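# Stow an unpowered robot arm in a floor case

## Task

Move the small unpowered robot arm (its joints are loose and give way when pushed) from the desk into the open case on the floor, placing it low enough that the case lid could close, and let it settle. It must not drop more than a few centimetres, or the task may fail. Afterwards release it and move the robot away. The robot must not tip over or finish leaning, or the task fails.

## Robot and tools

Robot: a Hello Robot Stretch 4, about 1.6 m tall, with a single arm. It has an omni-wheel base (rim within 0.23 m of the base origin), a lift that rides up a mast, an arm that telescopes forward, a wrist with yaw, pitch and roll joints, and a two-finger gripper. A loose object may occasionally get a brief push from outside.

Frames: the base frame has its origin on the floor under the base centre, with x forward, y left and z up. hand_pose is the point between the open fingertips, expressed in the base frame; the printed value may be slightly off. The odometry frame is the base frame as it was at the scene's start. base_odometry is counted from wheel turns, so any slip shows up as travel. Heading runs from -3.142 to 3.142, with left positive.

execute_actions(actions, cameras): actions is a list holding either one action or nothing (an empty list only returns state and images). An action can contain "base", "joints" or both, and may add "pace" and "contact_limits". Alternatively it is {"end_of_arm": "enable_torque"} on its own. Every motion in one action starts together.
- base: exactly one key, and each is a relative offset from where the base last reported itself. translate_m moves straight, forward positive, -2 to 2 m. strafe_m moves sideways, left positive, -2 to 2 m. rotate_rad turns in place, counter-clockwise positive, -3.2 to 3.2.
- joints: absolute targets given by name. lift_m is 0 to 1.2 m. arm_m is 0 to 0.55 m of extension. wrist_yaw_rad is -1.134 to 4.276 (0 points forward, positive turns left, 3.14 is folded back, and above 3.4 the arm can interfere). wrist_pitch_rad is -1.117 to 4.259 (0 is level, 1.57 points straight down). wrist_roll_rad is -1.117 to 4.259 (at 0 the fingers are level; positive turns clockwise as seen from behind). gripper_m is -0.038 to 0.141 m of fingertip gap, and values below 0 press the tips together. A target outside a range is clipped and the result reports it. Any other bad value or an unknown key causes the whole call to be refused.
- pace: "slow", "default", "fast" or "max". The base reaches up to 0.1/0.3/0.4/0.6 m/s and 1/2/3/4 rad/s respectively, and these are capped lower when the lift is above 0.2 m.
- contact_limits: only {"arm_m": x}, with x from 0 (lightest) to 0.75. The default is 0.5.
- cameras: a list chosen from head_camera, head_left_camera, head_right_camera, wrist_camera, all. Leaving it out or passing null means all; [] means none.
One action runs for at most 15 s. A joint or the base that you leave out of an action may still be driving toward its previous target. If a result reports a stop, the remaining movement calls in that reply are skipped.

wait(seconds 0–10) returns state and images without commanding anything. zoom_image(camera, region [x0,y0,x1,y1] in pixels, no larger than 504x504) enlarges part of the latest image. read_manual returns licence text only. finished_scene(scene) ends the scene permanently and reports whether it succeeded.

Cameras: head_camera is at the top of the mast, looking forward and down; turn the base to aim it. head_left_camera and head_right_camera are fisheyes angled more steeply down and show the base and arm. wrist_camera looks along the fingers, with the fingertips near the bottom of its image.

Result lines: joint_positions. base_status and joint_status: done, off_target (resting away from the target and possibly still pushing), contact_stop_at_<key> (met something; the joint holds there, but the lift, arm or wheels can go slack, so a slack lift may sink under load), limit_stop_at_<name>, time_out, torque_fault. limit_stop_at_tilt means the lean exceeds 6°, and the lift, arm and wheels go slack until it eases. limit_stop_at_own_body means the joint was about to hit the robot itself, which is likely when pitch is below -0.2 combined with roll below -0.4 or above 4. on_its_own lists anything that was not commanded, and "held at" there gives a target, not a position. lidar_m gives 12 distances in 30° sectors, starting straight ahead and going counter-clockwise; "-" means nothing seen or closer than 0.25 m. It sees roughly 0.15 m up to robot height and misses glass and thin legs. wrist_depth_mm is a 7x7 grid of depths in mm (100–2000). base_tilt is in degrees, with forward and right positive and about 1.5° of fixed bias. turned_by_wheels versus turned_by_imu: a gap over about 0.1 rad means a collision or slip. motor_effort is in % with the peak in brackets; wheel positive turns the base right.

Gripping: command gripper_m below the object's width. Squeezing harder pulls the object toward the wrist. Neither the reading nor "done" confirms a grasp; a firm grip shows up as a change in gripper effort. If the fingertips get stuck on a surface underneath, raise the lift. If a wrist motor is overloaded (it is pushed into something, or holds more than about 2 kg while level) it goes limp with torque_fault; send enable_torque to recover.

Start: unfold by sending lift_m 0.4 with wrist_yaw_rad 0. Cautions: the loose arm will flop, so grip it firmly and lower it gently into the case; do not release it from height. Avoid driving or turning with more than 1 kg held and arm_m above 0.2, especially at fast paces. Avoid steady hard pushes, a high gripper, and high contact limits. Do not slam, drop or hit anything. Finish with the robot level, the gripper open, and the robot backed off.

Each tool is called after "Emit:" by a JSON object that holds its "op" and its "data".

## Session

Emit:
{"op": "execute_actions", "data": {"actions": []}}

Scene clock: 0.00 s.
base_odometry: x=+0.000 y=+0.000 heading=+0.000 (m, m, rad; odometry frame)
turned_by_wheels: +0.000 (rad since the last result)
turned_by_imu: +0.000 (rad since the last result)
base_tilt: forward=-0.2 right=-0.5 (deg)
lidar_m: 1.55 1.60 2.07 1.37 2.57 2.33 2.17 2.24 1.47 1.40 2.27 1.65
base_status: not commanded
joint_positions: lift_m=+0.240 arm_m=-0.001 wrist_yaw_rad=+3.108 wrist_pitch_rad=+0.018 wrist_roll_rad=-0.011 gripper_m=+0.057
joint_status: not commanded
motor_effort: lift_m=+20 arm_m=-1 wrist_yaw_rad=+2 wrist_pitch_rad=-5 wrist_roll_rad=+1 gripper_m=-2 wheel_0=+0 wheel_1=+0 wheel_2=+0 (%)
hand_pose: x=-0.1149 y=+0.0972 z=+0.4131 quat_wxyz=(+0.017, -0.009, -0.005, +1.000) (m; base frame)
wrist_depth_mm: - 139 - - - - - / - 131 - - - - - / 107 140 236 - - - - / 137 142 - - - - - / - - - - - - - / 1464 1499 198 1499 201 1537 1576 / 1025 960 1008 111 1025 991 1078
pictures: head_camera, head_left_camera, head_right_camera, wrist_camera
Images, in order (width x height): head_camera 420x560, head_left_camera 420x672, head_right_camera 420x672, wrist_camera 616x392.

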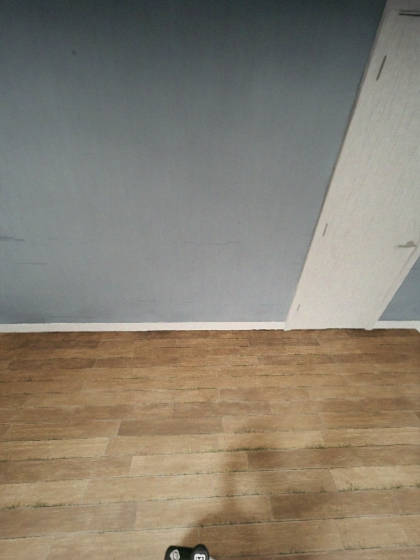

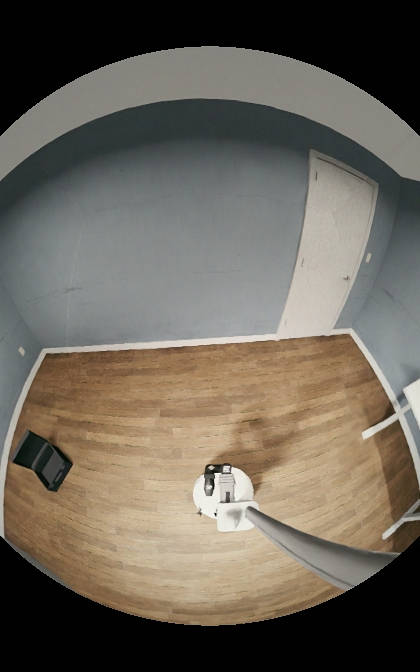

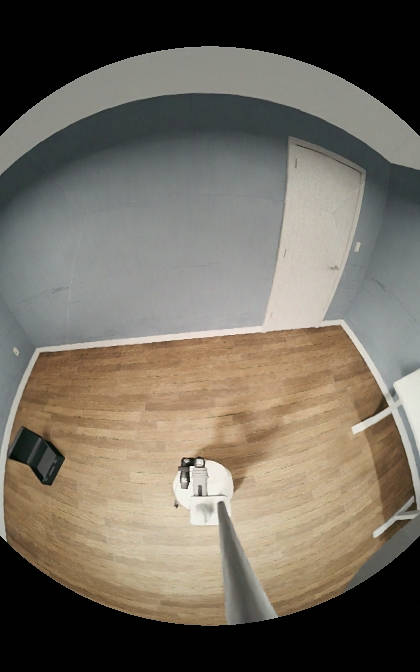

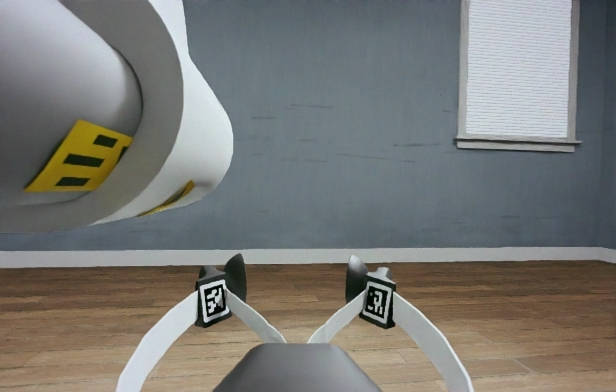

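Emit:
{"op": "execute_actions", "data": {"actions": [{"base":{"rotate_rad":-1.59},"pace":"fast"}], "cameras": []}}

Emit:
{"op": "execute_actions", "data": {"actions": [{"base":{"translate_m":0.9},"joints":{"lift_m":1.2,"wrist_yaw_rad":0,"gripper_m":0.1},"pace":"fast"}], "cameras": ["head_camera"]}}

Scene clock: 4.53 s.
base_odometry: x=+0.000 y=+0.000 heading=-1.590 (m, m, rad; odometry frame)
turned_by_wheels: -1.590 (rad since the last result)
turned_by_imu: -1.575 (rad since the last result)
base_tilt: forward=-0.1 right=-0.6 (deg)
lidar_m: 1.39 1.46 1.66 1.54 1.58 2.05 1.41 2.58 2.33 2.17 2.21 1.52
base_status: done
joint_positions: lift_m=+0.240 arm_m=+0.000 wrist_yaw_rad=+3.107 wrist_pitch_rad=+0.018 wrist_roll_rad=-0.011 gripper_m=+0.057
joint_status: not commanded
motor_effort: lift_m=+20(20) arm_m=-1(1) wrist_yaw_rad=+2(2) wrist_pitch_rad=-6(5) wrist_roll_rad=+1(0) gripper_m=-3(2) wheel_0=+1(9) wheel_1=+0(11) wheel_2=+1(8) (%)
hand_pose: x=-0.1149 y=+0.0972 z=+0.4131 quat_wxyz=(+0.017, -0.009, -0.005, +1.000) (m; base frame)
wrist_depth_mm: - 139 - - - - 1808 / - 131 - - - - 1756 / 107 140 235 - - - 1808 / 137 141 1863 - - - 1808 / - - 1863 - - - 1708 / 1430 1499 197 1499 201 1576 1576 / 1025 946 1008 111 1008 991 1078
pictures: none
No camera images: the call's "cameras" was empty. Leave "cameras" out to get every camera's image.

Scene clock: 8.07 s.
base_odometry: x=-0.017 y=-0.900 heading=-1.590 (m, m, rad; odometry frame)
turned_by_wheels: +0.000 (rad since the last result)
turned_by_imu: +0.000 (rad since the last result)
base_tilt: forward=-0.2 right=-0.6 (deg)
lidar_m: 0.49 0.53 1.67 1.62 1.68 2.15 3.63 3.29 2.26 2.07 0.77 0.56
base_status: done
joint_positions: lift_m=+1.200 arm_m=+0.000 wrist_yaw_rad=+0.000 wrist_pitch_rad=+0.018 wrist_roll_rad=-0.011 gripper_m=+0.100
joint_status: all done
motor_effort: lift_m=+22(26) arm_m=-1(1) wrist_yaw_rad=+1(5) wrist_pitch_rad=-7(5) wrist_roll_rad=+0(0) gripper_m=-3(5) wheel_0=-1(6) wheel_1=-1(8) wheel_2=+2(13) (%)
hand_pose: x=+0.4589 y=-0.0874 z=+1.3727 quat_wxyz=(+1.000, -0.006, +0.009, +0.000) (m; base frame)
wrist_depth_mm: 1042 1060 1078 1118 1160 1205 1281 / 1025 1060 1118 1138 1160 1205 1281 / 1025 1098 1118 1160 1182 1205 1255 / 1042 1060 1098 1138 1229 1229 1281 / 1042 1098 1118 1118 1205 1205 1281 / 1060 1060 1118 1138 202 1281 1281 / 1078 1098 1078 111 1205 1255 1308
pictures: head_camera
Images, in order (width x height): head_camera 420x560.

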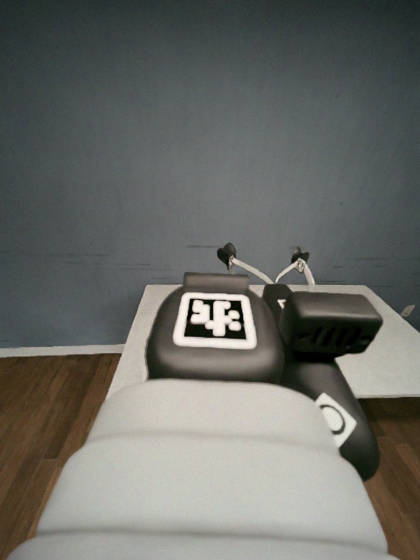

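Emit:
{"op": "execute_actions", "data": {"actions": [{"base":{"translate_m":0.2},"joints":{"wrist_pitch_rad":1.57,"arm_m":0.35}}], "cameras": ["wrist_camera","head_right_camera"]}}

Scene clock: 13.30 s.
base_odometry: x=-0.021 y=-1.100 heading=-1.590 (m, m, rad; odometry frame)
turned_by_wheels: +0.000 (rad since the last result)
turned_by_imu: -0.001 (rad since the last result)
base_tilt: forward=-0.2 right=-0.6 (deg)
lidar_m: 0.31 0.30 0.42 1.61 1.67 2.13 2.42 3.27 2.24 2.07 0.49 0.30
base_status: done
joint_positions: lift_m=+1.200 arm_m=+0.349 wrist_yaw_rad=+0.000 wrist_pitch_rad=+1.570 wrist_roll_rad=-0.011 gripper_m=+0.100
joint_status: all done
motor_effort: lift_m=+22(22) arm_m=+5(4) wrist_yaw_rad=+0(3) wrist_pitch_rad=+2(6) wrist_roll_rad=+0(0) gripper_m=-1(3) wheel_0=+1(3) wheel_1=+1(6) wheel_2=-1(11) (%)
hand_pose: x=+0.5203 y=-0.0874 z=+1.0895 quat_wxyz=(+0.707, -0.004, +0.707, +0.004) (m; base frame)
wrist_depth_mm: 585 591 597 603 603 609 621 / 580 591 591 597 609 603 621 / 585 585 597 609 615 615 621 / 591 591 603 603 603 615 615 / 585 603 603 603 609 621 627 / 591 603 609 603 203 609 621 / 1308 597 1118 111 1397 1397 1397
pictures: head_right_camera, wrist_camera
Images, in order (width x height): head_right_camera 420x672, wrist_camera 616x392.

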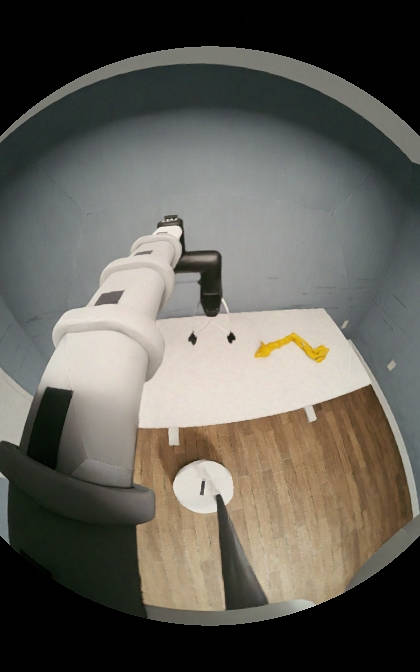

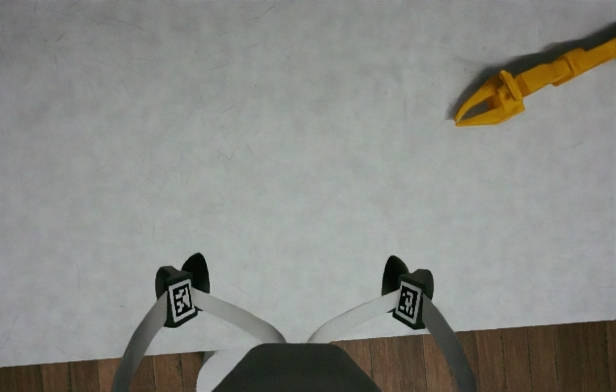

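Emit:
{"op": "execute_actions", "data": {"actions": [{"base":{"strafe_m":-0.5},"joints":{"arm_m":0.45,"lift_m":1.1}}], "cameras": ["wrist_camera","head_right_camera"]}}

Scene clock: 23.53 s.
base_odometry: x=-0.521 y=-1.090 heading=-1.590 (m, m, rad; odometry frame)
turned_by_wheels: +0.000 (rad since the last result)
turned_by_imu: -0.003 (rad since the last result)
base_tilt: forward=-0.2 right=-0.5 (deg)
lidar_m: 0.33 0.32 0.47 2.12 2.18 2.80 2.52 2.49 1.70 1.58 0.54 0.37
base_status: done
joint_positions: lift_m=+1.100 arm_m=+0.449 wrist_yaw_rad=+0.000 wrist_pitch_rad=+1.570 wrist_roll_rad=-0.011 gripper_m=+0.100
joint_status: all done
motor_effort: lift_m=+18(22) arm_m=+5(6) wrist_yaw_rad=+2(1) wrist_pitch_rad=+1(0) wrist_roll_rad=+0(0) gripper_m=-1(2) wheel_0=-2(12) wheel_1=+1(11) wheel_2=+0(0) (%)
hand_pose: x=+0.6203 y=-0.0874 z=+0.9899 quat_wxyz=(+0.707, -0.004, +0.707, +0.004) (m; base frame)
wrist_depth_mm: 488 492 496 500 508 512 508 / 492 492 500 455 504 504 512 / 488 439 496 500 508 512 517 / 500 492 496 504 442 512 517 / 496 496 496 500 504 512 517 / 492 492 504 500 203 508 521 / 492 492 504 111 508 508 521
pictures: head_right_camera, wrist_camera
Images, in order (width x height): head_right_camera 420x672, wrist_camera 616x392.

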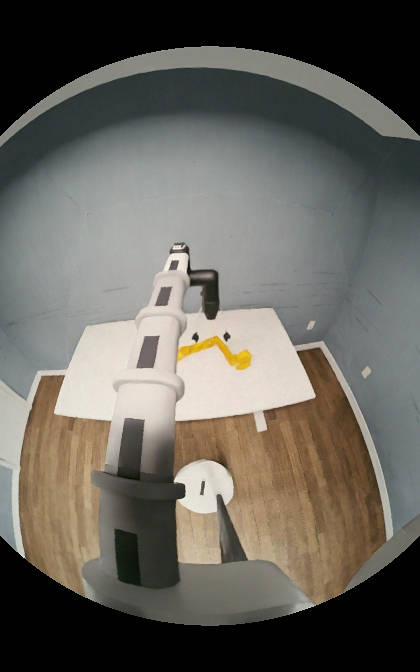

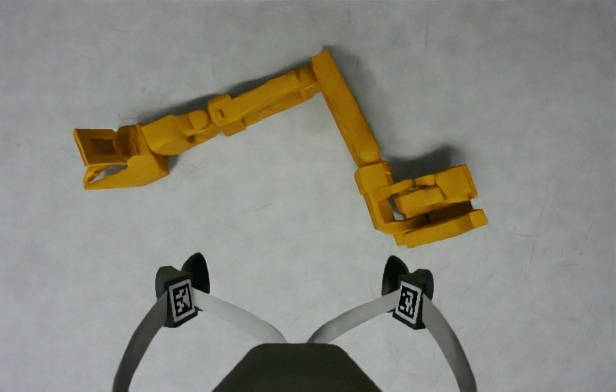

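Emit:
{"op": "execute_actions", "data": {"actions": [{"base":{"strafe_m":-0.085},"joints":{"arm_m":0.535,"lift_m":0.97,"wrist_roll_rad":-0.3,"gripper_m":0.07}}], "cameras": ["wrist_camera"]}}

Emit:
{"op": "execute_actions", "data": {"actions": [{"joints":{"lift_m":0.865},"pace":"slow"}], "cameras": ["wrist_camera"]}}

Scene clock: 29.63 s.
base_odometry: x=-0.606 y=-1.089 heading=-1.590 (m, m, rad; odometry frame)
turned_by_wheels: +0.000 (rad since the last result)
turned_by_imu: -0.001 (rad since the last result)
base_tilt: forward=-0.1 right=-0.6 (deg)
lidar_m: 0.34 0.37 0.49 2.21 2.27 2.94 2.53 2.36 1.60 1.48 0.52 0.36
base_status: done
joint_positions: lift_m=+0.970 arm_m=+0.534 wrist_yaw_rad=+0.000 wrist_pitch_rad=+1.570 wrist_roll_rad=-0.300 gripper_m=+0.070
joint_status: all done
motor_effort: lift_m=+17(20) arm_m=+5(8) wrist_yaw_rad=+3(3) wrist_pitch_rad=+0(0) wrist_roll_rad=-1(5) gripper_m=-2(5) wheel_0=+0(7) wheel_1=-1(9) wheel_2=+0(1) (%)
hand_pose: x=+0.7053 y=-0.0874 z=+0.8600 quat_wxyz=(+0.699, -0.106, +0.699, +0.106) (m; base frame)
wrist_depth_mm: 359 359 366 368 370 377 379 / 359 362 364 368 373 373 377 / 306 315 351 368 373 375 379 / 362 364 366 368 375 377 382 / 362 368 368 370 370 375 379 / 357 364 199 303 202 375 379 / 364 364 368 111 296 377 379
pictures: wrist_camera
Images, in order (width x height): wrist_camera 616x392.

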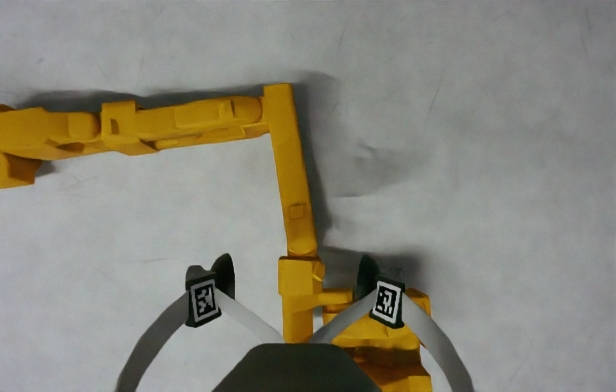

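Scene clock: 31.37 s.
base_odometry: x=-0.606 y=-1.089 heading=-1.590 (m, m, rad; odometry frame)
turned_by_wheels: +0.000 (rad since the last result)
turned_by_imu: +0.000 (rad since the last result)
base_tilt: forward=-0.2 right=-0.6 (deg)
lidar_m: 0.34 0.37 0.49 2.19 2.27 2.94 2.53 2.38 1.61 1.48 0.55 0.38
base_status: not commanded
joint_positions: lift_m=+0.865 arm_m=+0.534 wrist_yaw_rad=+0.000 wrist_pitch_rad=+1.570 wrist_roll_rad=-0.300 gripper_m=+0.070
joint_status: all done
motor_effort: lift_m=+16(19) arm_m=+5(5) wrist_yaw_rad=+1(2) wrist_pitch_rad=+1(0) wrist_roll_rad=-1(1) gripper_m=-1(4) wheel_0=+0(0) wheel_1=-1(0) wheel_2=+0(0) (%)
hand_pose: x=+0.7053 y=-0.0874 z=+0.7550 quat_wxyz=(+0.699, -0.106, +0.699, +0.106) (m; base frame)
wrist_depth_mm: 255 259 259 263 265 267 270 / 203 202 206 263 265 268 270 / 256 259 262 202 264 268 270 / 258 260 262 196 267 266 270 / 257 259 263 192 265 270 271 / 259 259 199 192 200 270 271 / 258 260 262 111 202 196 271
pictures: wrist_camera
Images, in order (width x height): wrist_camera 616x392.

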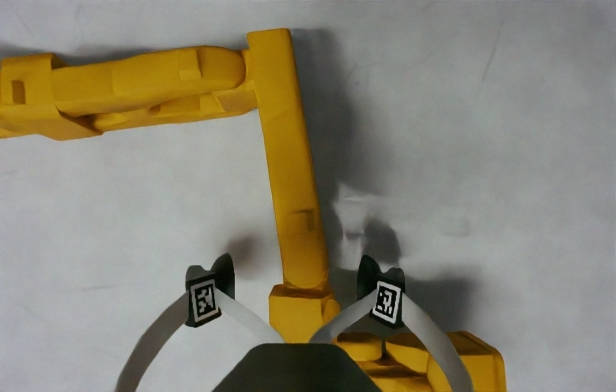

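Emit:
{"op": "execute_actions", "data": {"actions": [{"joints":{"arm_m":0.522},"pace":"slow"}], "cameras": []}}

Emit:
{"op": "execute_actions", "data": {"actions": [{"joints":{"gripper_m":-0.01}}], "cameras": []}}

Emit:
{"op": "execute_actions", "data": {"actions": [{"base":{"strafe_m":0.12},"pace":"slow"}], "cameras": ["wrist_camera","head_right_camera"]}}

Scene clock: 35.20 s.
base_odometry: x=-0.606 y=-1.089 heading=-1.590 (m, m, rad; odometry frame)
turned_by_wheels: +0.000 (rad since the last result)
turned_by_imu: -0.001 (rad since the last result)
base_tilt: forward=+0.0 right=-0.5 (deg)
lidar_m: 0.33 0.36 0.48 2.22 2.28 2.92 2.55 2.38 1.62 1.48 0.56 0.40
base_status: not commanded
joint_positions: lift_m=+0.865 arm_m=+0.523 wrist_yaw_rad=+0.000 wrist_pitch_rad=+1.570 wrist_roll_rad=-0.300 gripper_m=+0.070
joint_status: all done
motor_effort: lift_m=+16(16) arm_m=-5(6) wrist_yaw_rad=+2(1) wrist_pitch_rad=-1(1) wrist_roll_rad=+0(1) gripper_m=-5(2) wheel_0=+0(0) wheel_1=-1(1) wheel_2=+0(0) (%)
hand_pose: x=+0.6940 y=-0.0874 z=+0.7550 quat_wxyz=(+0.699, -0.106, +0.699, +0.106) (m; base frame)
wrist_depth_mm: 255 257 211 264 265 267 270 / 202 208 239 206 266 267 270 / 257 257 262 263 266 267 270 / 257 258 263 193 265 268 270 / 257 260 260 198 267 268 271 / 258 260 198 191 201 271 272 / 258 260 263 111 198 194 274
pictures: none
No camera images: the call's "cameras" was empty. Leave "cameras" out to get every camera's image.

Scene clock: 36.77 s.
base_odometry: x=-0.606 y=-1.089 heading=-1.590 (m, m, rad; odometry frame)
turned_by_wheels: +0.000 (rad since the last result)
turned_by_imu: +0.000 (rad since the last result)
base_tilt: forward=-0.1 right=-0.6 (deg)
lidar_m: 0.34 0.37 0.49 2.20 2.26 2.94 2.53 2.38 1.60 1.48 0.54 0.38
base_status: not commanded
joint_positions: lift_m=+0.865 arm_m=+0.523 wrist_yaw_rad=+0.000 wrist_pitch_rad=+1.570 wrist_roll_rad=-0.300 gripper_m=-0.009
joint_status: all done
motor_effort: lift_m=+18(18) arm_m=-5(5) wrist_yaw_rad=+1(2) wrist_pitch_rad=+1(1) wrist_roll_rad=+0(1) gripper_m=-23(27) wheel_0=+0(0) wheel_1=-1(1) wheel_2=+0(0) (%)
hand_pose: x=+0.6940 y=-0.0874 z=+0.7549 quat_wxyz=(+0.699, -0.106, +0.699, +0.106) (m; base frame)
wrist_depth_mm: 253 255 206 260 263 265 266 / 200 213 239 260 265 266 268 / 256 256 259 191 265 266 270 / 256 257 262 189 265 267 271 / 257 258 259 189 265 266 270 / 256 258 190 180 186 267 271 / 257 259 260 111 187 179 271
pictures: none
No camera images: the call's "cameras" was empty. Leave "cameras" out to get every camera's image.

Scene clock: 39.10 s.
base_odometry: x=-0.486 y=-1.091 heading=-1.590 (m, m, rad; odometry frame)
turned_by_wheels: +0.000 (rad since the last result)
turned_by_imu: +0.000 (rad since the last result)
base_tilt: forward=-0.2 right=-0.5 (deg)
lidar_m: 0.33 0.37 0.43 2.07 2.16 2.74 2.51 2.59 1.73 1.59 0.54 0.36
base_status: done
joint_positions: lift_m=+0.865 arm_m=+0.523 wrist_yaw_rad=+0.000 wrist_pitch_rad=+1.570 wrist_roll_rad=-0.300 gripper_m=-0.009
joint_status: not commanded
motor_effort: lift_m=+18(18) arm_m=-5(5) wrist_yaw_rad=+2(3) wrist_pitch_rad=+1(0) wrist_roll_rad=+0(0) gripper_m=-28(26) wheel_0=-1(4) wheel_1=+2(6) wheel_2=+0(0) (%)
hand_pose: x=+0.6939 y=-0.0874 z=+0.7549 quat_wxyz=(+0.699, -0.106, +0.699, +0.106) (m; base frame)
wrist_depth_mm: 253 255 206 262 263 266 266 / 200 212 238 260 264 265 267 / 254 256 259 193 265 266 267 / 256 256 260 187 265 266 268 / 257 260 259 189 266 267 268 / 257 259 190 180 187 267 271 / 257 258 260 111 187 178 271
pictures: head_right_camera, wrist_camera
Images, in order (width x height): head_right_camera 420x672, wrist_camera 616x392.

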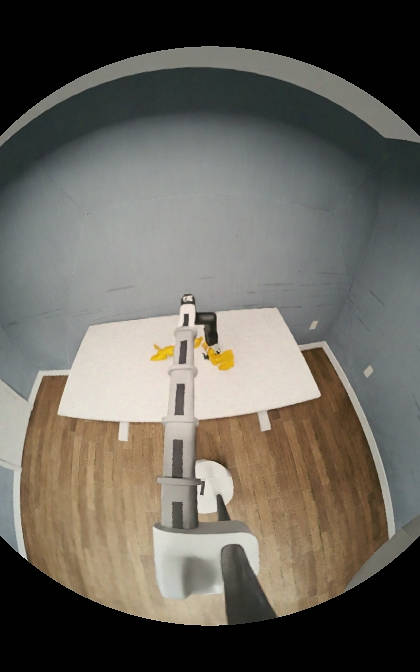

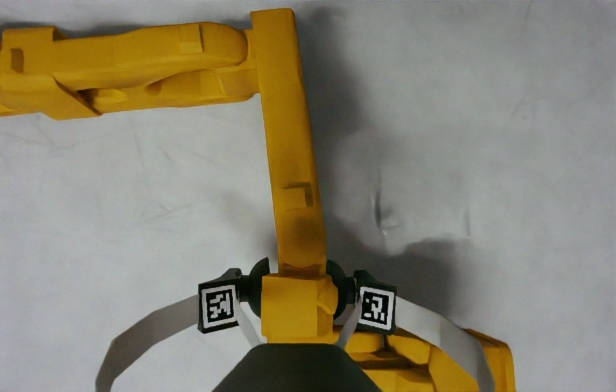

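Emit:
{"op": "execute_actions", "data": {"actions": [{"joints":{"gripper_m":-0.035}}], "cameras": []}}

Emit:
{"op": "execute_actions", "data": {"actions": [{"joints":{"lift_m":0.95},"pace":"slow"}], "cameras": ["wrist_camera","head_right_camera"]}}

Scene clock: 43.37 s.
base_odometry: x=-0.486 y=-1.091 heading=-1.590 (m, m, rad; odometry frame)
turned_by_wheels: +0.000 (rad since the last result)
turned_by_imu: -0.001 (rad since the last result)
base_tilt: forward=-0.2 right=-0.6 (deg)
lidar_m: 0.31 0.36 0.47 2.08 2.16 2.80 2.50 2.57 1.73 1.59 0.55 0.37
base_status: not commanded
joint_positions: lift_m=+0.865 arm_m=+0.523 wrist_yaw_rad=+0.000 wrist_pitch_rad=+1.570 wrist_roll_rad=-0.300 gripper_m=-0.034
joint_status: all done
motor_effort: lift_m=+18(18) arm_m=-5(5) wrist_yaw_rad=+2(1) wrist_pitch_rad=+0(1) wrist_roll_rad=+0(1) gripper_m=-27(28) wheel_0=-1(0) wheel_1=+2(2) wheel_2=+0(0) (%)
hand_pose: x=+0.6939 y=-0.0874 z=+0.7549 quat_wxyz=(+0.699, -0.106, +0.699, +0.106) (m; base frame)
wrist_depth_mm: 205 257 206 260 263 264 267 / 200 213 237 262 263 266 267 / 256 258 259 189 262 267 267 / 255 260 258 184 264 265 270 / 257 257 260 185 266 267 268 / 257 258 184 176 185 267 270 / 257 258 260 111 183 172 271
pictures: none
No camera images: the call's "cameras" was empty. Leave "cameras" out to get every camera's image.

Scene clock: 44.97 s.
base_odometry: x=-0.486 y=-1.091 heading=-1.590 (m, m, rad; odometry frame)
turned_by_wheels: +0.000 (rad since the last result)
turned_by_imu: +0.000 (rad since the last result)
base_tilt: forward=-0.2 right=-0.6 (deg)
lidar_m: 0.34 0.33 0.49 2.08 2.16 2.75 2.52 2.56 1.73 1.59 0.57 0.37
base_status: not commanded
joint_positions: lift_m=+0.949 arm_m=+0.523 wrist_yaw_rad=+0.000 wrist_pitch_rad=+1.571 wrist_roll_rad=-0.300 gripper_m=-0.034
joint_status: all done
motor_effort: lift_m=+26(27) arm_m=-5(5) wrist_yaw_rad=+3(1) wrist_pitch_rad=+0(1) wrist_roll_rad=+0(0) gripper_m=-30(30) wheel_0=-1(1) wheel_1=+2(2) wheel_2=+0(0) (%)
hand_pose: x=+0.6937 y=-0.0874 z=+0.8392 quat_wxyz=(+0.699, -0.106, +0.699, +0.106) (m; base frame)
wrist_depth_mm: 338 338 340 343 347 349 351 / 213 216 239 211 349 351 353 / 338 340 345 345 349 351 353 / 340 340 342 186 349 353 355 / 340 343 347 187 351 355 351 / 340 343 186 176 183 355 357 / 342 342 345 111 179 167 357
pictures: head_right_camera, wrist_camera
Images, in order (width x height): head_right_camera 420x672, wrist_camera 616x392.

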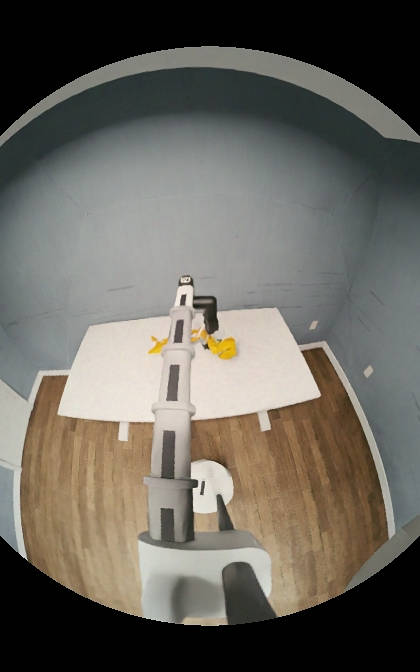

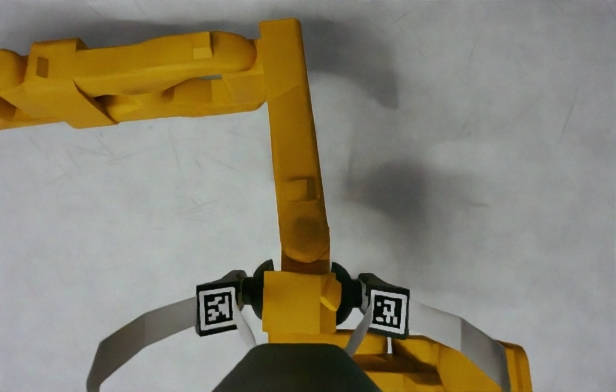

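Holds.

Emit:
{"op": "execute_actions", "data": {"actions": [{"base":{"translate_m":-1.4},"joints":{"arm_m":0.2,"wrist_roll_rad":0}}], "cameras": []}}

Emit:
{"op": "execute_actions", "data": {"actions": [{"base":{"rotate_rad":2.9},"joints":{"lift_m":0.45},"pace":"slow"}], "cameras": ["head_camera","wrist_camera"]}}

Scene clock: 55.20 s.
base_odometry: x=-0.459 y=+0.309 heading=-1.590 (m, m, rad; odometry frame)
turned_by_wheels: +0.000 (rad since the last result)
turned_by_imu: -0.002 (rad since the last result)
base_tilt: forward=-0.2 right=-0.7 (deg)
lidar_m: 0.49 1.76 2.12 1.97 2.03 1.22 1.45 2.21 1.90 1.73 1.77 0.43
base_status: done
joint_positions: lift_m=+0.950 arm_m=+0.201 wrist_yaw_rad=+0.000 wrist_pitch_rad=+1.573 wrist_roll_rad=+0.000 gripper_m=-0.034
joint_status: all done
motor_effort: lift_m=+25(26) arm_m=-5(3) wrist_yaw_rad=+2(1) wrist_pitch_rad=-7(12) wrist_roll_rad=+1(3) gripper_m=-27(30) wheel_0=-1(9) wheel_1=-2(4) wheel_2=+1(10) (%)
hand_pose: x=+0.3710 y=-0.0874 z=+0.8393 quat_wxyz=(+0.706, +0.000, +0.708, +0.000) (m; base frame)
wrist_depth_mm: 1060 1042 1060 1060 1098 1098 1098 / 1042 1060 1098 430 1060 1098 1118 / 1060 1060 1078 342 1078 1098 1138 / 1025 1098 1078 235 1098 1098 1098 / 1060 1078 1098 199 1098 1118 1098 / 1060 1098 181 177 183 1118 1118 / 1060 1078 854 111 157 152 1118
pictures: none
No camera images: the call's "cameras" was empty. Leave "cameras" out to get every camera's image.

Scene clock: 59.57 s.
base_odometry: x=-0.459 y=+0.309 heading=+1.310 (m, m, rad; odometry frame)
turned_by_wheels: +2.900 (rad since the last result)
turned_by_imu: +2.868 (rad since the last result)
base_tilt: forward=-0.2 right=-0.6 (deg)
lidar_m: 0.48 2.17 2.07 1.75 1.73 1.95 1.78 1.74 2.40 1.99 1.99 2.21
base_status: done
joint_positions: lift_m=+0.450 arm_m=+0.201 wrist_yaw_rad=+0.000 wrist_pitch_rad=+1.573 wrist_roll_rad=+0.000 gripper_m=-0.034
joint_status: all done
motor_effort: lift_m=+19(28) arm_m=-4(4) wrist_yaw_rad=+1(2) wrist_pitch_rad=-7(9) wrist_roll_rad=+0(0) gripper_m=-30(28) wheel_0=-1(5) wheel_1=-1(6) wheel_2=-2(6) (%)
hand_pose: x=+0.3711 y=-0.0874 z=+0.3398 quat_wxyz=(+0.706, +0.000, +0.708, +0.000) (m; base frame)
wrist_depth_mm: 554 559 559 574 574 574 580 / 559 569 574 436 574 574 580 / 559 559 559 342 574 580 580 / 559 559 564 235 574 574 585 / 564 569 574 198 574 585 585 / 569 564 181 177 184 591 597 / 574 569 492 111 157 151 591
pictures: head_camera, wrist_camera
Images, in order (width x height): head_camera 420x560, wrist_camera 616x392.

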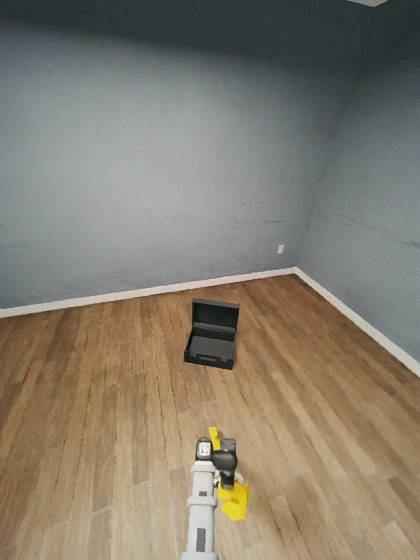

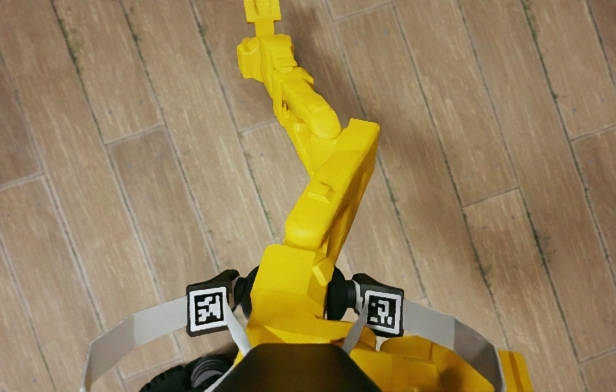

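Emit:
{"op": "execute_actions", "data": {"actions": [{"base":{"rotate_rad":-0.22},"joints":{"lift_m":0.56},"pace":"slow"}], "cameras": []}}

Emit:
{"op": "execute_actions", "data": {"actions": [{"base":{"strafe_m":0.4},"pace":"slow"}], "cameras": []}}

Emit:
{"op": "execute_actions", "data": {"actions": [{"base":{"translate_m":0.42},"joints":{"arm_m":0.4},"pace":"slow"}], "cameras": ["head_camera","wrist_camera"]}}

Scene clock: 67.37 s.
base_odometry: x=-0.459 y=+0.309 heading=+1.090 (m, m, rad; odometry frame)
turned_by_wheels: -0.220 (rad since the last result)
turned_by_imu: -0.219 (rad since the last result)
base_tilt: forward=-0.3 right=-0.5 (deg)
lidar_m: 0.57 2.17 2.23 1.83 1.74 1.82 1.84 1.74 1.84 2.07 1.96 0.48
base_status: done
joint_positions: lift_m=+0.559 arm_m=+0.201 wrist_yaw_rad=+0.000 wrist_pitch_rad=+1.573 wrist_roll_rad=+0.000 gripper_m=-0.034
joint_status: all done
motor_effort: lift_m=+26(29) arm_m=-5(5) wrist_yaw_rad=+3(3) wrist_pitch_rad=-8(8) wrist_roll_rad=+0(0) gripper_m=-31(29) wheel_0=+0(6) wheel_1=+1(5) wheel_2=+2(7) (%)
hand_pose: x=+0.3711 y=-0.0874 z=+0.4492 quat_wxyz=(+0.706, +0.000, +0.708, +0.000) (m; base frame)
wrist_depth_mm: 668 676 676 676 691 691 691 / 676 668 683 691 683 683 707 / 668 691 683 347 691 699 691 / 676 661 676 234 699 691 699 / 668 676 676 198 691 699 707 / 676 676 182 176 185 699 699 / 668 621 496 111 156 152 707
pictures: none
No camera images: the call's "cameras" was empty. Leave "cameras" out to get every camera's image.

Scene clock: 72.50 s.
base_odometry: x=-0.814 y=+0.494 heading=+1.090 (m, m, rad; odometry frame)
turned_by_wheels: +0.000 (rad since the last result)
turned_by_imu: +0.000 (rad since the last result)
base_tilt: forward=-0.1 right=-0.5 (deg)
lidar_m: 0.57 1.95 2.02 1.46 1.38 1.44 1.99 1.91 2.03 2.44 2.32 0.44
base_status: done
joint_positions: lift_m=+0.559 arm_m=+0.201 wrist_yaw_rad=+0.000 wrist_pitch_rad=+1.573 wrist_roll_rad=+0.000 gripper_m=-0.034
joint_status: not commanded
motor_effort: lift_m=+26(26) arm_m=-4(5) wrist_yaw_rad=+1(2) wrist_pitch_rad=-7(5) wrist_roll_rad=+0(0) gripper_m=-28(29) wheel_0=+0(9) wheel_1=+1(10) wheel_2=+0(3) (%)
hand_pose: x=+0.3711 y=-0.0874 z=+0.4492 quat_wxyz=(+0.706, +0.000, +0.708, +0.000) (m; base frame)
wrist_depth_mm: 661 676 668 676 691 691 691 / 676 676 676 676 683 691 699 / 676 668 683 349 691 715 707 / 668 676 691 236 683 699 699 / 676 668 676 199 699 699 707 / 668 676 181 177 184 691 715 / 668 574 504 111 156 152 707
pictures: none
No camera images: the call's "cameras" was empty. Leave "cameras" out to get every camera's image.

Scene clock: 77.97 s.
base_odometry: x=-0.620 y=+0.866 heading=+1.090 (m, m, rad; odometry frame)
turned_by_wheels: +0.000 (rad since the last result)
turned_by_imu: -0.001 (rad since the last result)
base_tilt: forward=-0.1 right=-0.5 (deg)
lidar_m: 0.50 1.60 1.65 1.69 1.62 1.68 2.29 2.30 2.43 2.21 2.10 0.77
base_status: done
joint_positions: lift_m=+0.559 arm_m=+0.399 wrist_yaw_rad=+0.000 wrist_pitch_rad=+1.573 wrist_roll_rad=+0.000 gripper_m=-0.034
joint_status: all done
motor_effort: lift_m=+26(26) arm_m=+5(5) wrist_yaw_rad=+2(1) wrist_pitch_rad=-6(7) wrist_roll_rad=+0(1) gripper_m=-28(29) wheel_0=+2(6) wheel_1=+1(7) wheel_2=-1(8) (%)
hand_pose: x=+0.5695 y=-0.0874 z=+0.4492 quat_wxyz=(+0.706, +0.000, +0.708, +0.000) (m; base frame)
wrist_depth_mm: 661 668 640 654 647 691 691 / 661 668 654 654 661 691 683 / 668 676 676 345 661 699 699 / 668 676 676 236 683 699 699 / 668 676 668 198 691 683 691 / 683 676 182 177 185 691 699 / 676 676 683 111 157 151 699
pictures: head_camera, wrist_camera
Images, in order (width x height): head_camera 420x560, wrist_camera 616x392.

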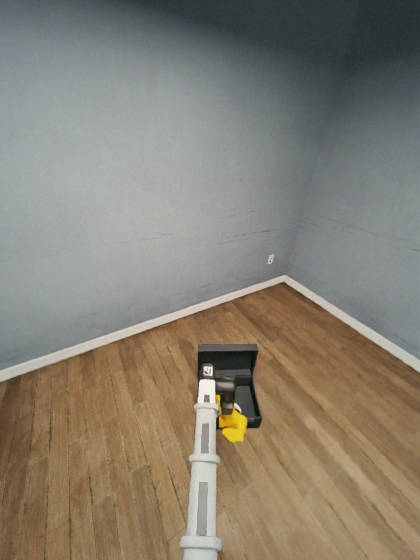

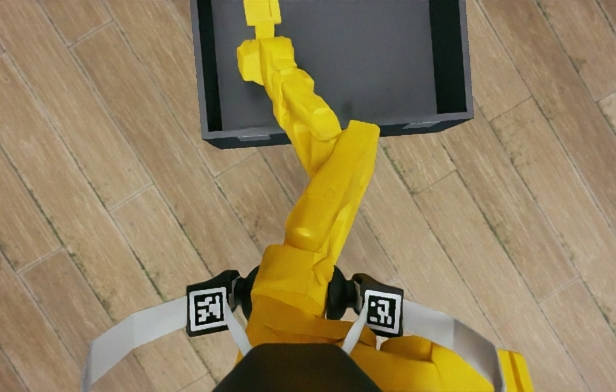

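Emit:
{"op": "execute_actions", "data": {"actions": [{"base":{"translate_m":0.08},"joints":{"lift_m":0.42},"pace":"slow"}], "cameras": []}}

Emit:
{"op": "execute_actions", "data": {"actions": [{"joints":{"arm_m":0.5,"lift_m":0.36},"pace":"slow"}], "cameras": ["head_right_camera","wrist_camera"]}}

Scene clock: 84.30 s.
base_odometry: x=-0.583 y=+0.937 heading=+1.090 (m, m, rad; odometry frame)
turned_by_wheels: +0.000 (rad since the last result)
turned_by_imu: -0.001 (rad since the last result)
base_tilt: forward=-0.2 right=-0.5 (deg)
lidar_m: 0.61 1.54 1.58 1.71 1.66 1.73 2.36 2.37 2.47 2.18 2.05 0.67
base_status: done
joint_positions: lift_m=+0.420 arm_m=+0.399 wrist_yaw_rad=+0.000 wrist_pitch_rad=+1.571 wrist_roll_rad=+0.000 gripper_m=-0.034
joint_status: all done
motor_effort: lift_m=+18(26) arm_m=+5(5) wrist_yaw_rad=+2(5) wrist_pitch_rad=-2(9) wrist_roll_rad=+1(0) gripper_m=-30(27) wheel_0=+2(4) wheel_1=+2(6) wheel_2=-2(8) (%)
hand_pose: x=+0.5699 y=-0.0874 z=+0.3099 quat_wxyz=(+0.707, +0.000, +0.707, +0.000) (m; base frame)
wrist_depth_mm: 530 535 473 512 512 473 559 / 530 530 508 359 508 484 554 / 525 539 512 297 521 496 554 / 530 535 512 230 544 549 554 / 525 535 539 198 549 549 549 / 530 535 181 177 184 559 559 / 535 535 539 111 160 156 564
pictures: none
No camera images: the call's "cameras" was empty. Leave "cameras" out to get every camera's image.

Scene clock: 86.57 s.
base_odometry: x=-0.583 y=+0.937 heading=+1.090 (m, m, rad; odometry frame)
turned_by_wheels: +0.000 (rad since the last result)
turned_by_imu: -0.001 (rad since the last result)
base_tilt: forward=-0.1 right=-0.6 (deg)
lidar_m: 0.54 1.52 1.59 1.70 1.64 1.72 2.38 2.37 2.44 2.14 2.06 0.61
base_status: not commanded
joint_positions: lift_m=+0.360 arm_m=+0.499 wrist_yaw_rad=-0.003 wrist_pitch_rad=+1.580 wrist_roll_rad=+0.001 gripper_m=-0.034
joint_status: all done
on_its_own: wrist_pitch_rad is at rest, and its effort (-26) is outside its rest range (-23 to +23)
motor_effort: lift_m=+18(15) arm_m=+6(5) wrist_yaw_rad=+9(17) wrist_pitch_rad=-26(30) wrist_roll_rad=-2(5) gripper_m=-29(28) wheel_0=+1(2) wheel_1=+1(2) wheel_2=-3(3) (%)
hand_pose: x=+0.6669 y=-0.0874 z=+0.2499 quat_wxyz=(+0.704, +0.001, +0.710, -0.001) (m; base frame)
wrist_depth_mm: 462 370 379 418 445 427 484 / 466 436 389 455 459 455 484 / 466 418 449 334 452 459 436 / 466 466 449 449 241 410 439 / 466 469 452 202 253 410 496 / 473 473 182 177 183 492 496 / 473 477 484 111 156 155 500
pictures: head_right_camera, wrist_camera
Images, in order (width x height): head_right_camera 420x672, wrist_camera 616x392.

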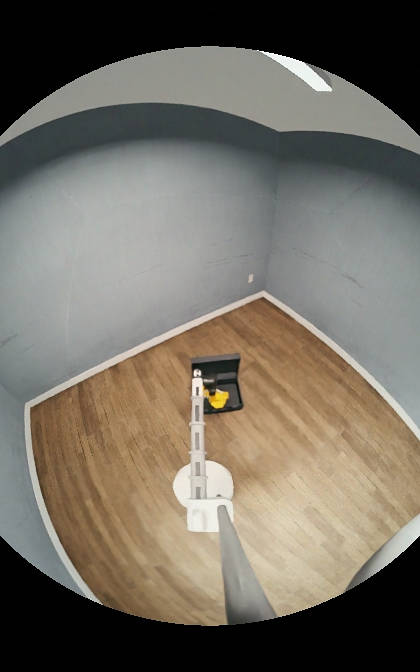

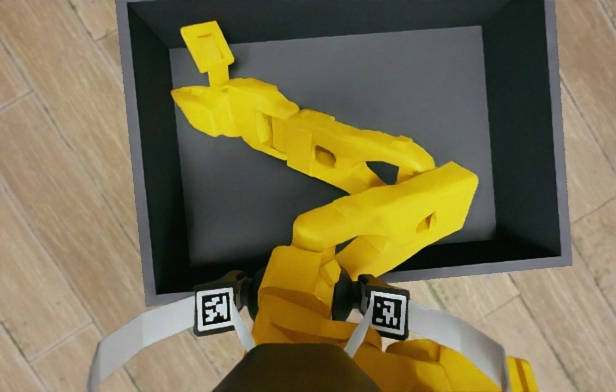

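Folded nicely. Shift right and forward.

Emit:
{"op": "execute_actions", "data": {"actions": [{"base":{"strafe_m":-0.07},"pace":"slow"}], "cameras": []}}

Emit:
{"op": "execute_actions", "data": {"actions": [{"joints":{"arm_m":0.55,"lift_m":0.32},"base":{"translate_m":0.03},"pace":"slow"}], "cameras": ["wrist_camera"]}}

Scene clock: 90.97 s.
base_odometry: x=-0.521 y=+0.904 heading=+1.090 (m, m, rad; odometry frame)
turned_by_wheels: +0.000 (rad since the last result)
turned_by_imu: -0.001 (rad since the last result)
base_tilt: forward=-0.1 right=-0.6 (deg)
lidar_m: 0.60 1.55 1.62 1.78 1.72 1.79 2.40 2.33 2.48 2.11 1.98 0.67
base_status: done
joint_positions: lift_m=+0.360 arm_m=+0.499 wrist_yaw_rad=+0.000 wrist_pitch_rad=+1.574 wrist_roll_rad=-0.001 gripper_m=-0.034
joint_status: not commanded
motor_effort: lift_m=+19(19) arm_m=+5(7) wrist_yaw_rad=+1(11) wrist_pitch_rad=-9(27) wrist_roll_rad=+3(2) gripper_m=-30(27) wheel_0=+2(10) wheel_1=-1(6) wheel_2=-1(3) (%)
hand_pose: x=+0.6691 y=-0.0874 z=+0.2498 quat_wxyz=(+0.706, +0.000, +0.708, +0.000) (m; base frame)
wrist_depth_mm: 375 384 377 421 436 402 488 / 462 439 379 445 455 413 488 / 462 445 445 327 455 424 492 / 466 449 452 455 244 370 488 / 466 427 445 200 263 410 492 / 466 338 181 177 185 492 492 / 473 473 480 111 157 154 496
pictures: none
No camera images: the call's "cameras" was empty. Leave "cameras" out to get every camera's image.

Scene clock: 92.67 s.
base_odometry: x=-0.507 y=+0.931 heading=+1.090 (m, m, rad; odometry frame)
turned_by_wheels: +0.000 (rad since the last result)
turned_by_imu: -0.001 (rad since the last result)
base_tilt: forward=-0.2 right=-0.6 (deg)
lidar_m: 0.60 1.54 1.60 1.78 1.72 1.78 2.41 2.36 2.46 2.09 1.96 0.64
base_status: done
joint_positions: lift_m=+0.320 arm_m=+0.548 wrist_yaw_rad=+0.000 wrist_pitch_rad=+1.581 wrist_roll_rad=-0.002 gripper_m=-0.034
joint_status: all done
on_its_own: wrist_pitch_rad is at rest, and its effort (-31) is outside its rest range (-23 to +23)
motor_effort: lift_m=+19(22) arm_m=+6(4) wrist_yaw_rad=+2(7) wrist_pitch_rad=-31(38) wrist_roll_rad=+6(6) gripper_m=-28(29) wheel_0=+3(6) wheel_1=+4(6) wheel_2=-5(11) (%)
hand_pose: x=+0.7162 y=-0.0874 z=+0.2098 quat_wxyz=(+0.704, -0.001, +0.711, +0.001) (m; base frame)
wrist_depth_mm: 290 290 293 298 298 301 445 / 322 347 404 410 410 368 445 / 322 373 332 407 413 370 442 / 334 407 407 315 249 325 449 / 334 407 407 207 256 382 452 / 332 404 182 179 186 329 455 / 301 298 312 111 155 153 452
pictures: wrist_camera
Images, in order (width x height): wrist_camera 616x392.

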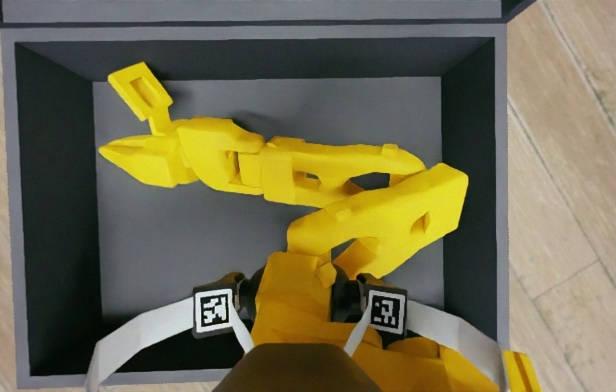

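Emit:
{"op": "execute_actions", "data": {"actions": [{"joints":{"wrist_roll_rad":-0.3},"pace":"slow"}], "cameras": []}}

Emit:
{"op": "execute_actions", "data": {"actions": [{"joints":{"lift_m":0.26},"base":{"translate_m":0.03},"pace":"slow"}], "cameras": ["wrist_camera","head_right_camera"]}}

Emit:
{"op": "zoom_image", "data": {"camera": "head_right_camera", "region": [150,340,270,460]}}

Scene clock: 97.73 s.
base_odometry: x=-0.507 y=+0.931 heading=+1.090 (m, m, rad; odometry frame)
turned_by_wheels: +0.000 (rad since the last result)
turned_by_imu: -0.001 (rad since the last result)
base_tilt: forward=-0.2 right=-0.6 (deg)
lidar_m: 0.57 1.55 1.62 1.79 1.74 1.81 2.45 2.34 2.50 2.09 1.96 0.66
base_status: not commanded
joint_positions: lift_m=+0.320 arm_m=+0.549 wrist_yaw_rad=-0.001 wrist_pitch_rad=+1.569 wrist_roll_rad=-0.298 gripper_m=-0.034
joint_status: all done
motor_effort: lift_m=+19(20) arm_m=+5(6) wrist_yaw_rad=+3(5) wrist_pitch_rad=+3(27) wrist_roll_rad=-4(6) gripper_m=-28(30) wheel_0=+1(3) wheel_1=+3(4) wheel_2=-4(5) (%)
hand_pose: x=+0.7198 y=-0.0874 z=+0.2098 quat_wxyz=(+0.700, -0.105, +0.699, +0.105) (m; base frame)
wrist_depth_mm: 430 332 315 294 293 296 278 / 424 353 410 404 332 306 297 / 329 370 342 310 415 377 452 / 332 407 410 322 244 320 452 / 336 407 413 204 254 349 455 / 312 336 182 180 185 343 455 / 430 433 312 111 158 156 455
pictures: none
No camera images: the call's "cameras" was empty. Leave "cameras" out to get every camera's image.

Scene clock: 99.10 s.
base_odometry: x=-0.493 y=+0.957 heading=+1.089 (m, m, rad; odometry frame)
turned_by_wheels: -0.001 (rad since the last result)
turned_by_imu: -0.001 (rad since the last result)
base_tilt: forward=-0.1 right=-0.5 (deg)
lidar_m: 0.58 1.52 1.56 1.80 1.73 1.81 2.42 2.38 2.47 2.03 1.96 0.60
base_status: done
joint_positions: lift_m=+0.260 arm_m=+0.549 wrist_yaw_rad=-0.001 wrist_pitch_rad=+1.568 wrist_roll_rad=-0.299 gripper_m=-0.034
joint_status: all done
motor_effort: lift_m=+17(16) arm_m=+5(5) wrist_yaw_rad=+6(5) wrist_pitch_rad=+6(5) wrist_roll_rad=-3(4) gripper_m=-30(31) wheel_0=-3(2) wheel_1=+0(5) wheel_2=-6(10) (%)
hand_pose: x=+0.7200 y=-0.0874 z=+0.1500 quat_wxyz=(+0.700, -0.105, +0.698, +0.105) (m; base frame)
wrist_depth_mm: 263 272 239 232 234 236 233 / 271 287 351 298 246 238 239 / 294 285 283 278 272 314 257 / 312 349 349 291 229 258 272 / 334 349 353 202 242 319 272 / 343 345 185 181 182 294 392 / 283 294 347 111 169 160 392
pictures: head_right_camera, wrist_camera
Images, in order (width x height): head_right_camera 420x672, wrist_camera 616x392.

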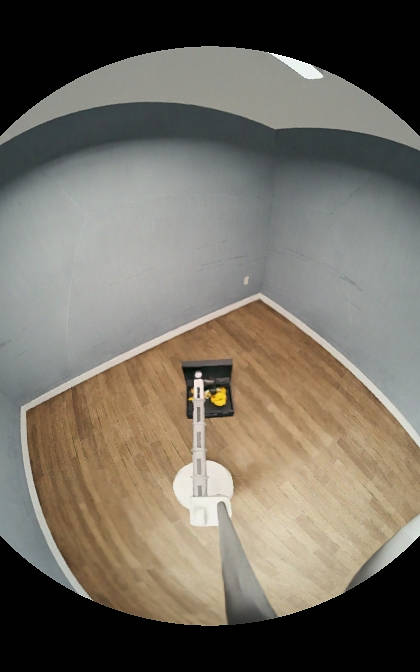

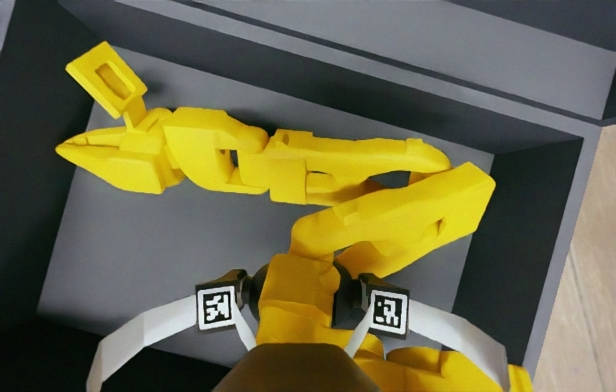

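Region (150, 340, 270, 460) of head_right_camera's 420x672 image, scaled by 4.200, with more detail than that image has.

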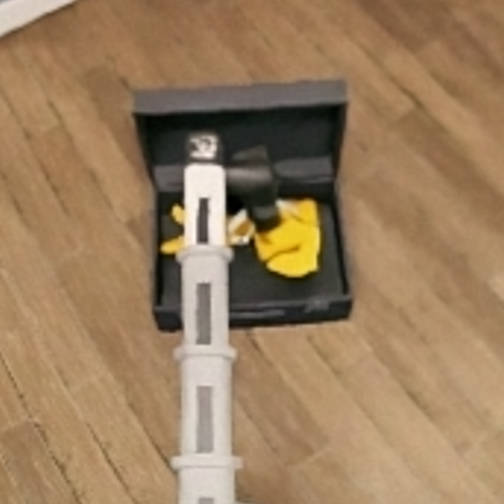

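Emit:
{"op": "execute_actions", "data": {"actions": [{"joints":{"lift_m":0.18},"base":{"strafe_m":0.015},"pace":"slow"}], "cameras": ["wrist_camera","head_right_camera"]}}

Emit:
{"op": "zoom_image", "data": {"camera": "head_right_camera", "region": [150,340,270,460]}}

Scene clock: 105.00 s.
base_odometry: x=-0.506 y=+0.964 heading=+1.089 (m, m, rad; odometry frame)
turned_by_wheels: -0.001 (rad since the last result)
turned_by_imu: -0.002 (rad since the last result)
base_tilt: forward=-0.3 right=-0.5 (deg)
lidar_m: 0.58 1.50 1.57 1.81 1.72 1.81 2.43 2.40 2.50 2.05 1.97 0.61
base_status: done
joint_positions: lift_m=+0.180 arm_m=+0.549 wrist_yaw_rad=-0.001 wrist_pitch_rad=+1.569 wrist_roll_rad=-0.299 gripper_m=-0.034
joint_status: all done
motor_effort: lift_m=+17(16) arm_m=+5(4) wrist_yaw_rad=+6(5) wrist_pitch_rad=+3(9) wrist_roll_rad=-3(4) gripper_m=-27(27) wheel_0=-6(11) wheel_1=+0(4) wheel_2=-2(3) (%)
hand_pose: x=+0.7197 y=-0.0874 z=+0.0700 quat_wxyz=(+0.700, -0.105, +0.699, +0.105) (m; base frame)
wrist_depth_mm: 243 266 232 200 174 164 160 / 182 267 270 272 247 209 189 / 192 206 209 222 276 277 265 / 219 213 250 245 221 215 274 / 267 270 273 193 195 278 266 / 268 271 184 183 183 281 256 / 267 270 272 111 201 187 243
pictures: head_right_camera, wrist_camera
Images, in order (width x height): head_right_camera 420x672, wrist_camera 616x392.

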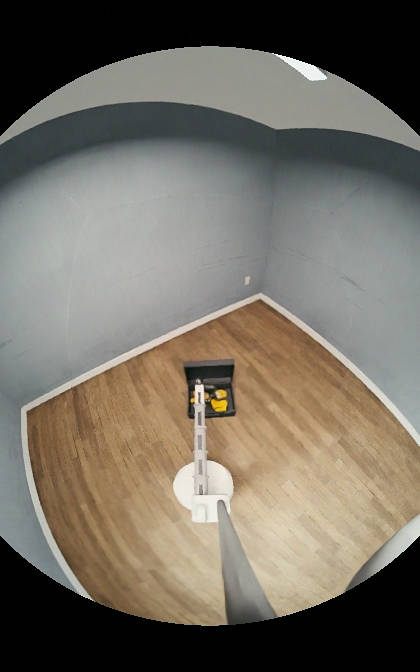

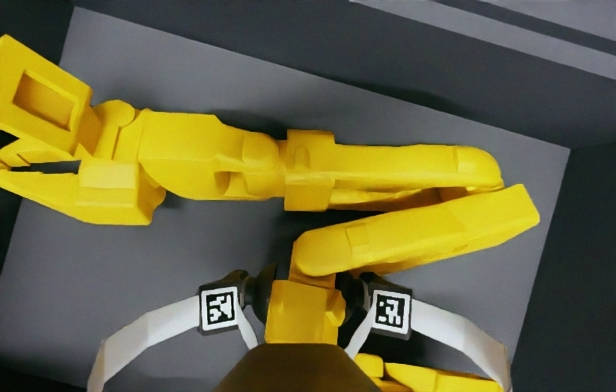

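Region (150, 340, 270, 460) of head_right_camera's 420x672 image, scaled by 4.200, with more detail than that image has.

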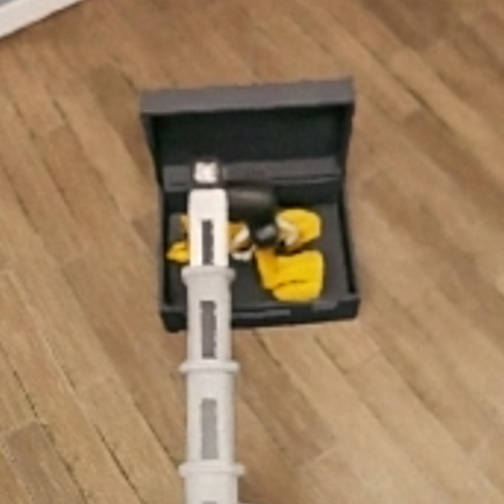

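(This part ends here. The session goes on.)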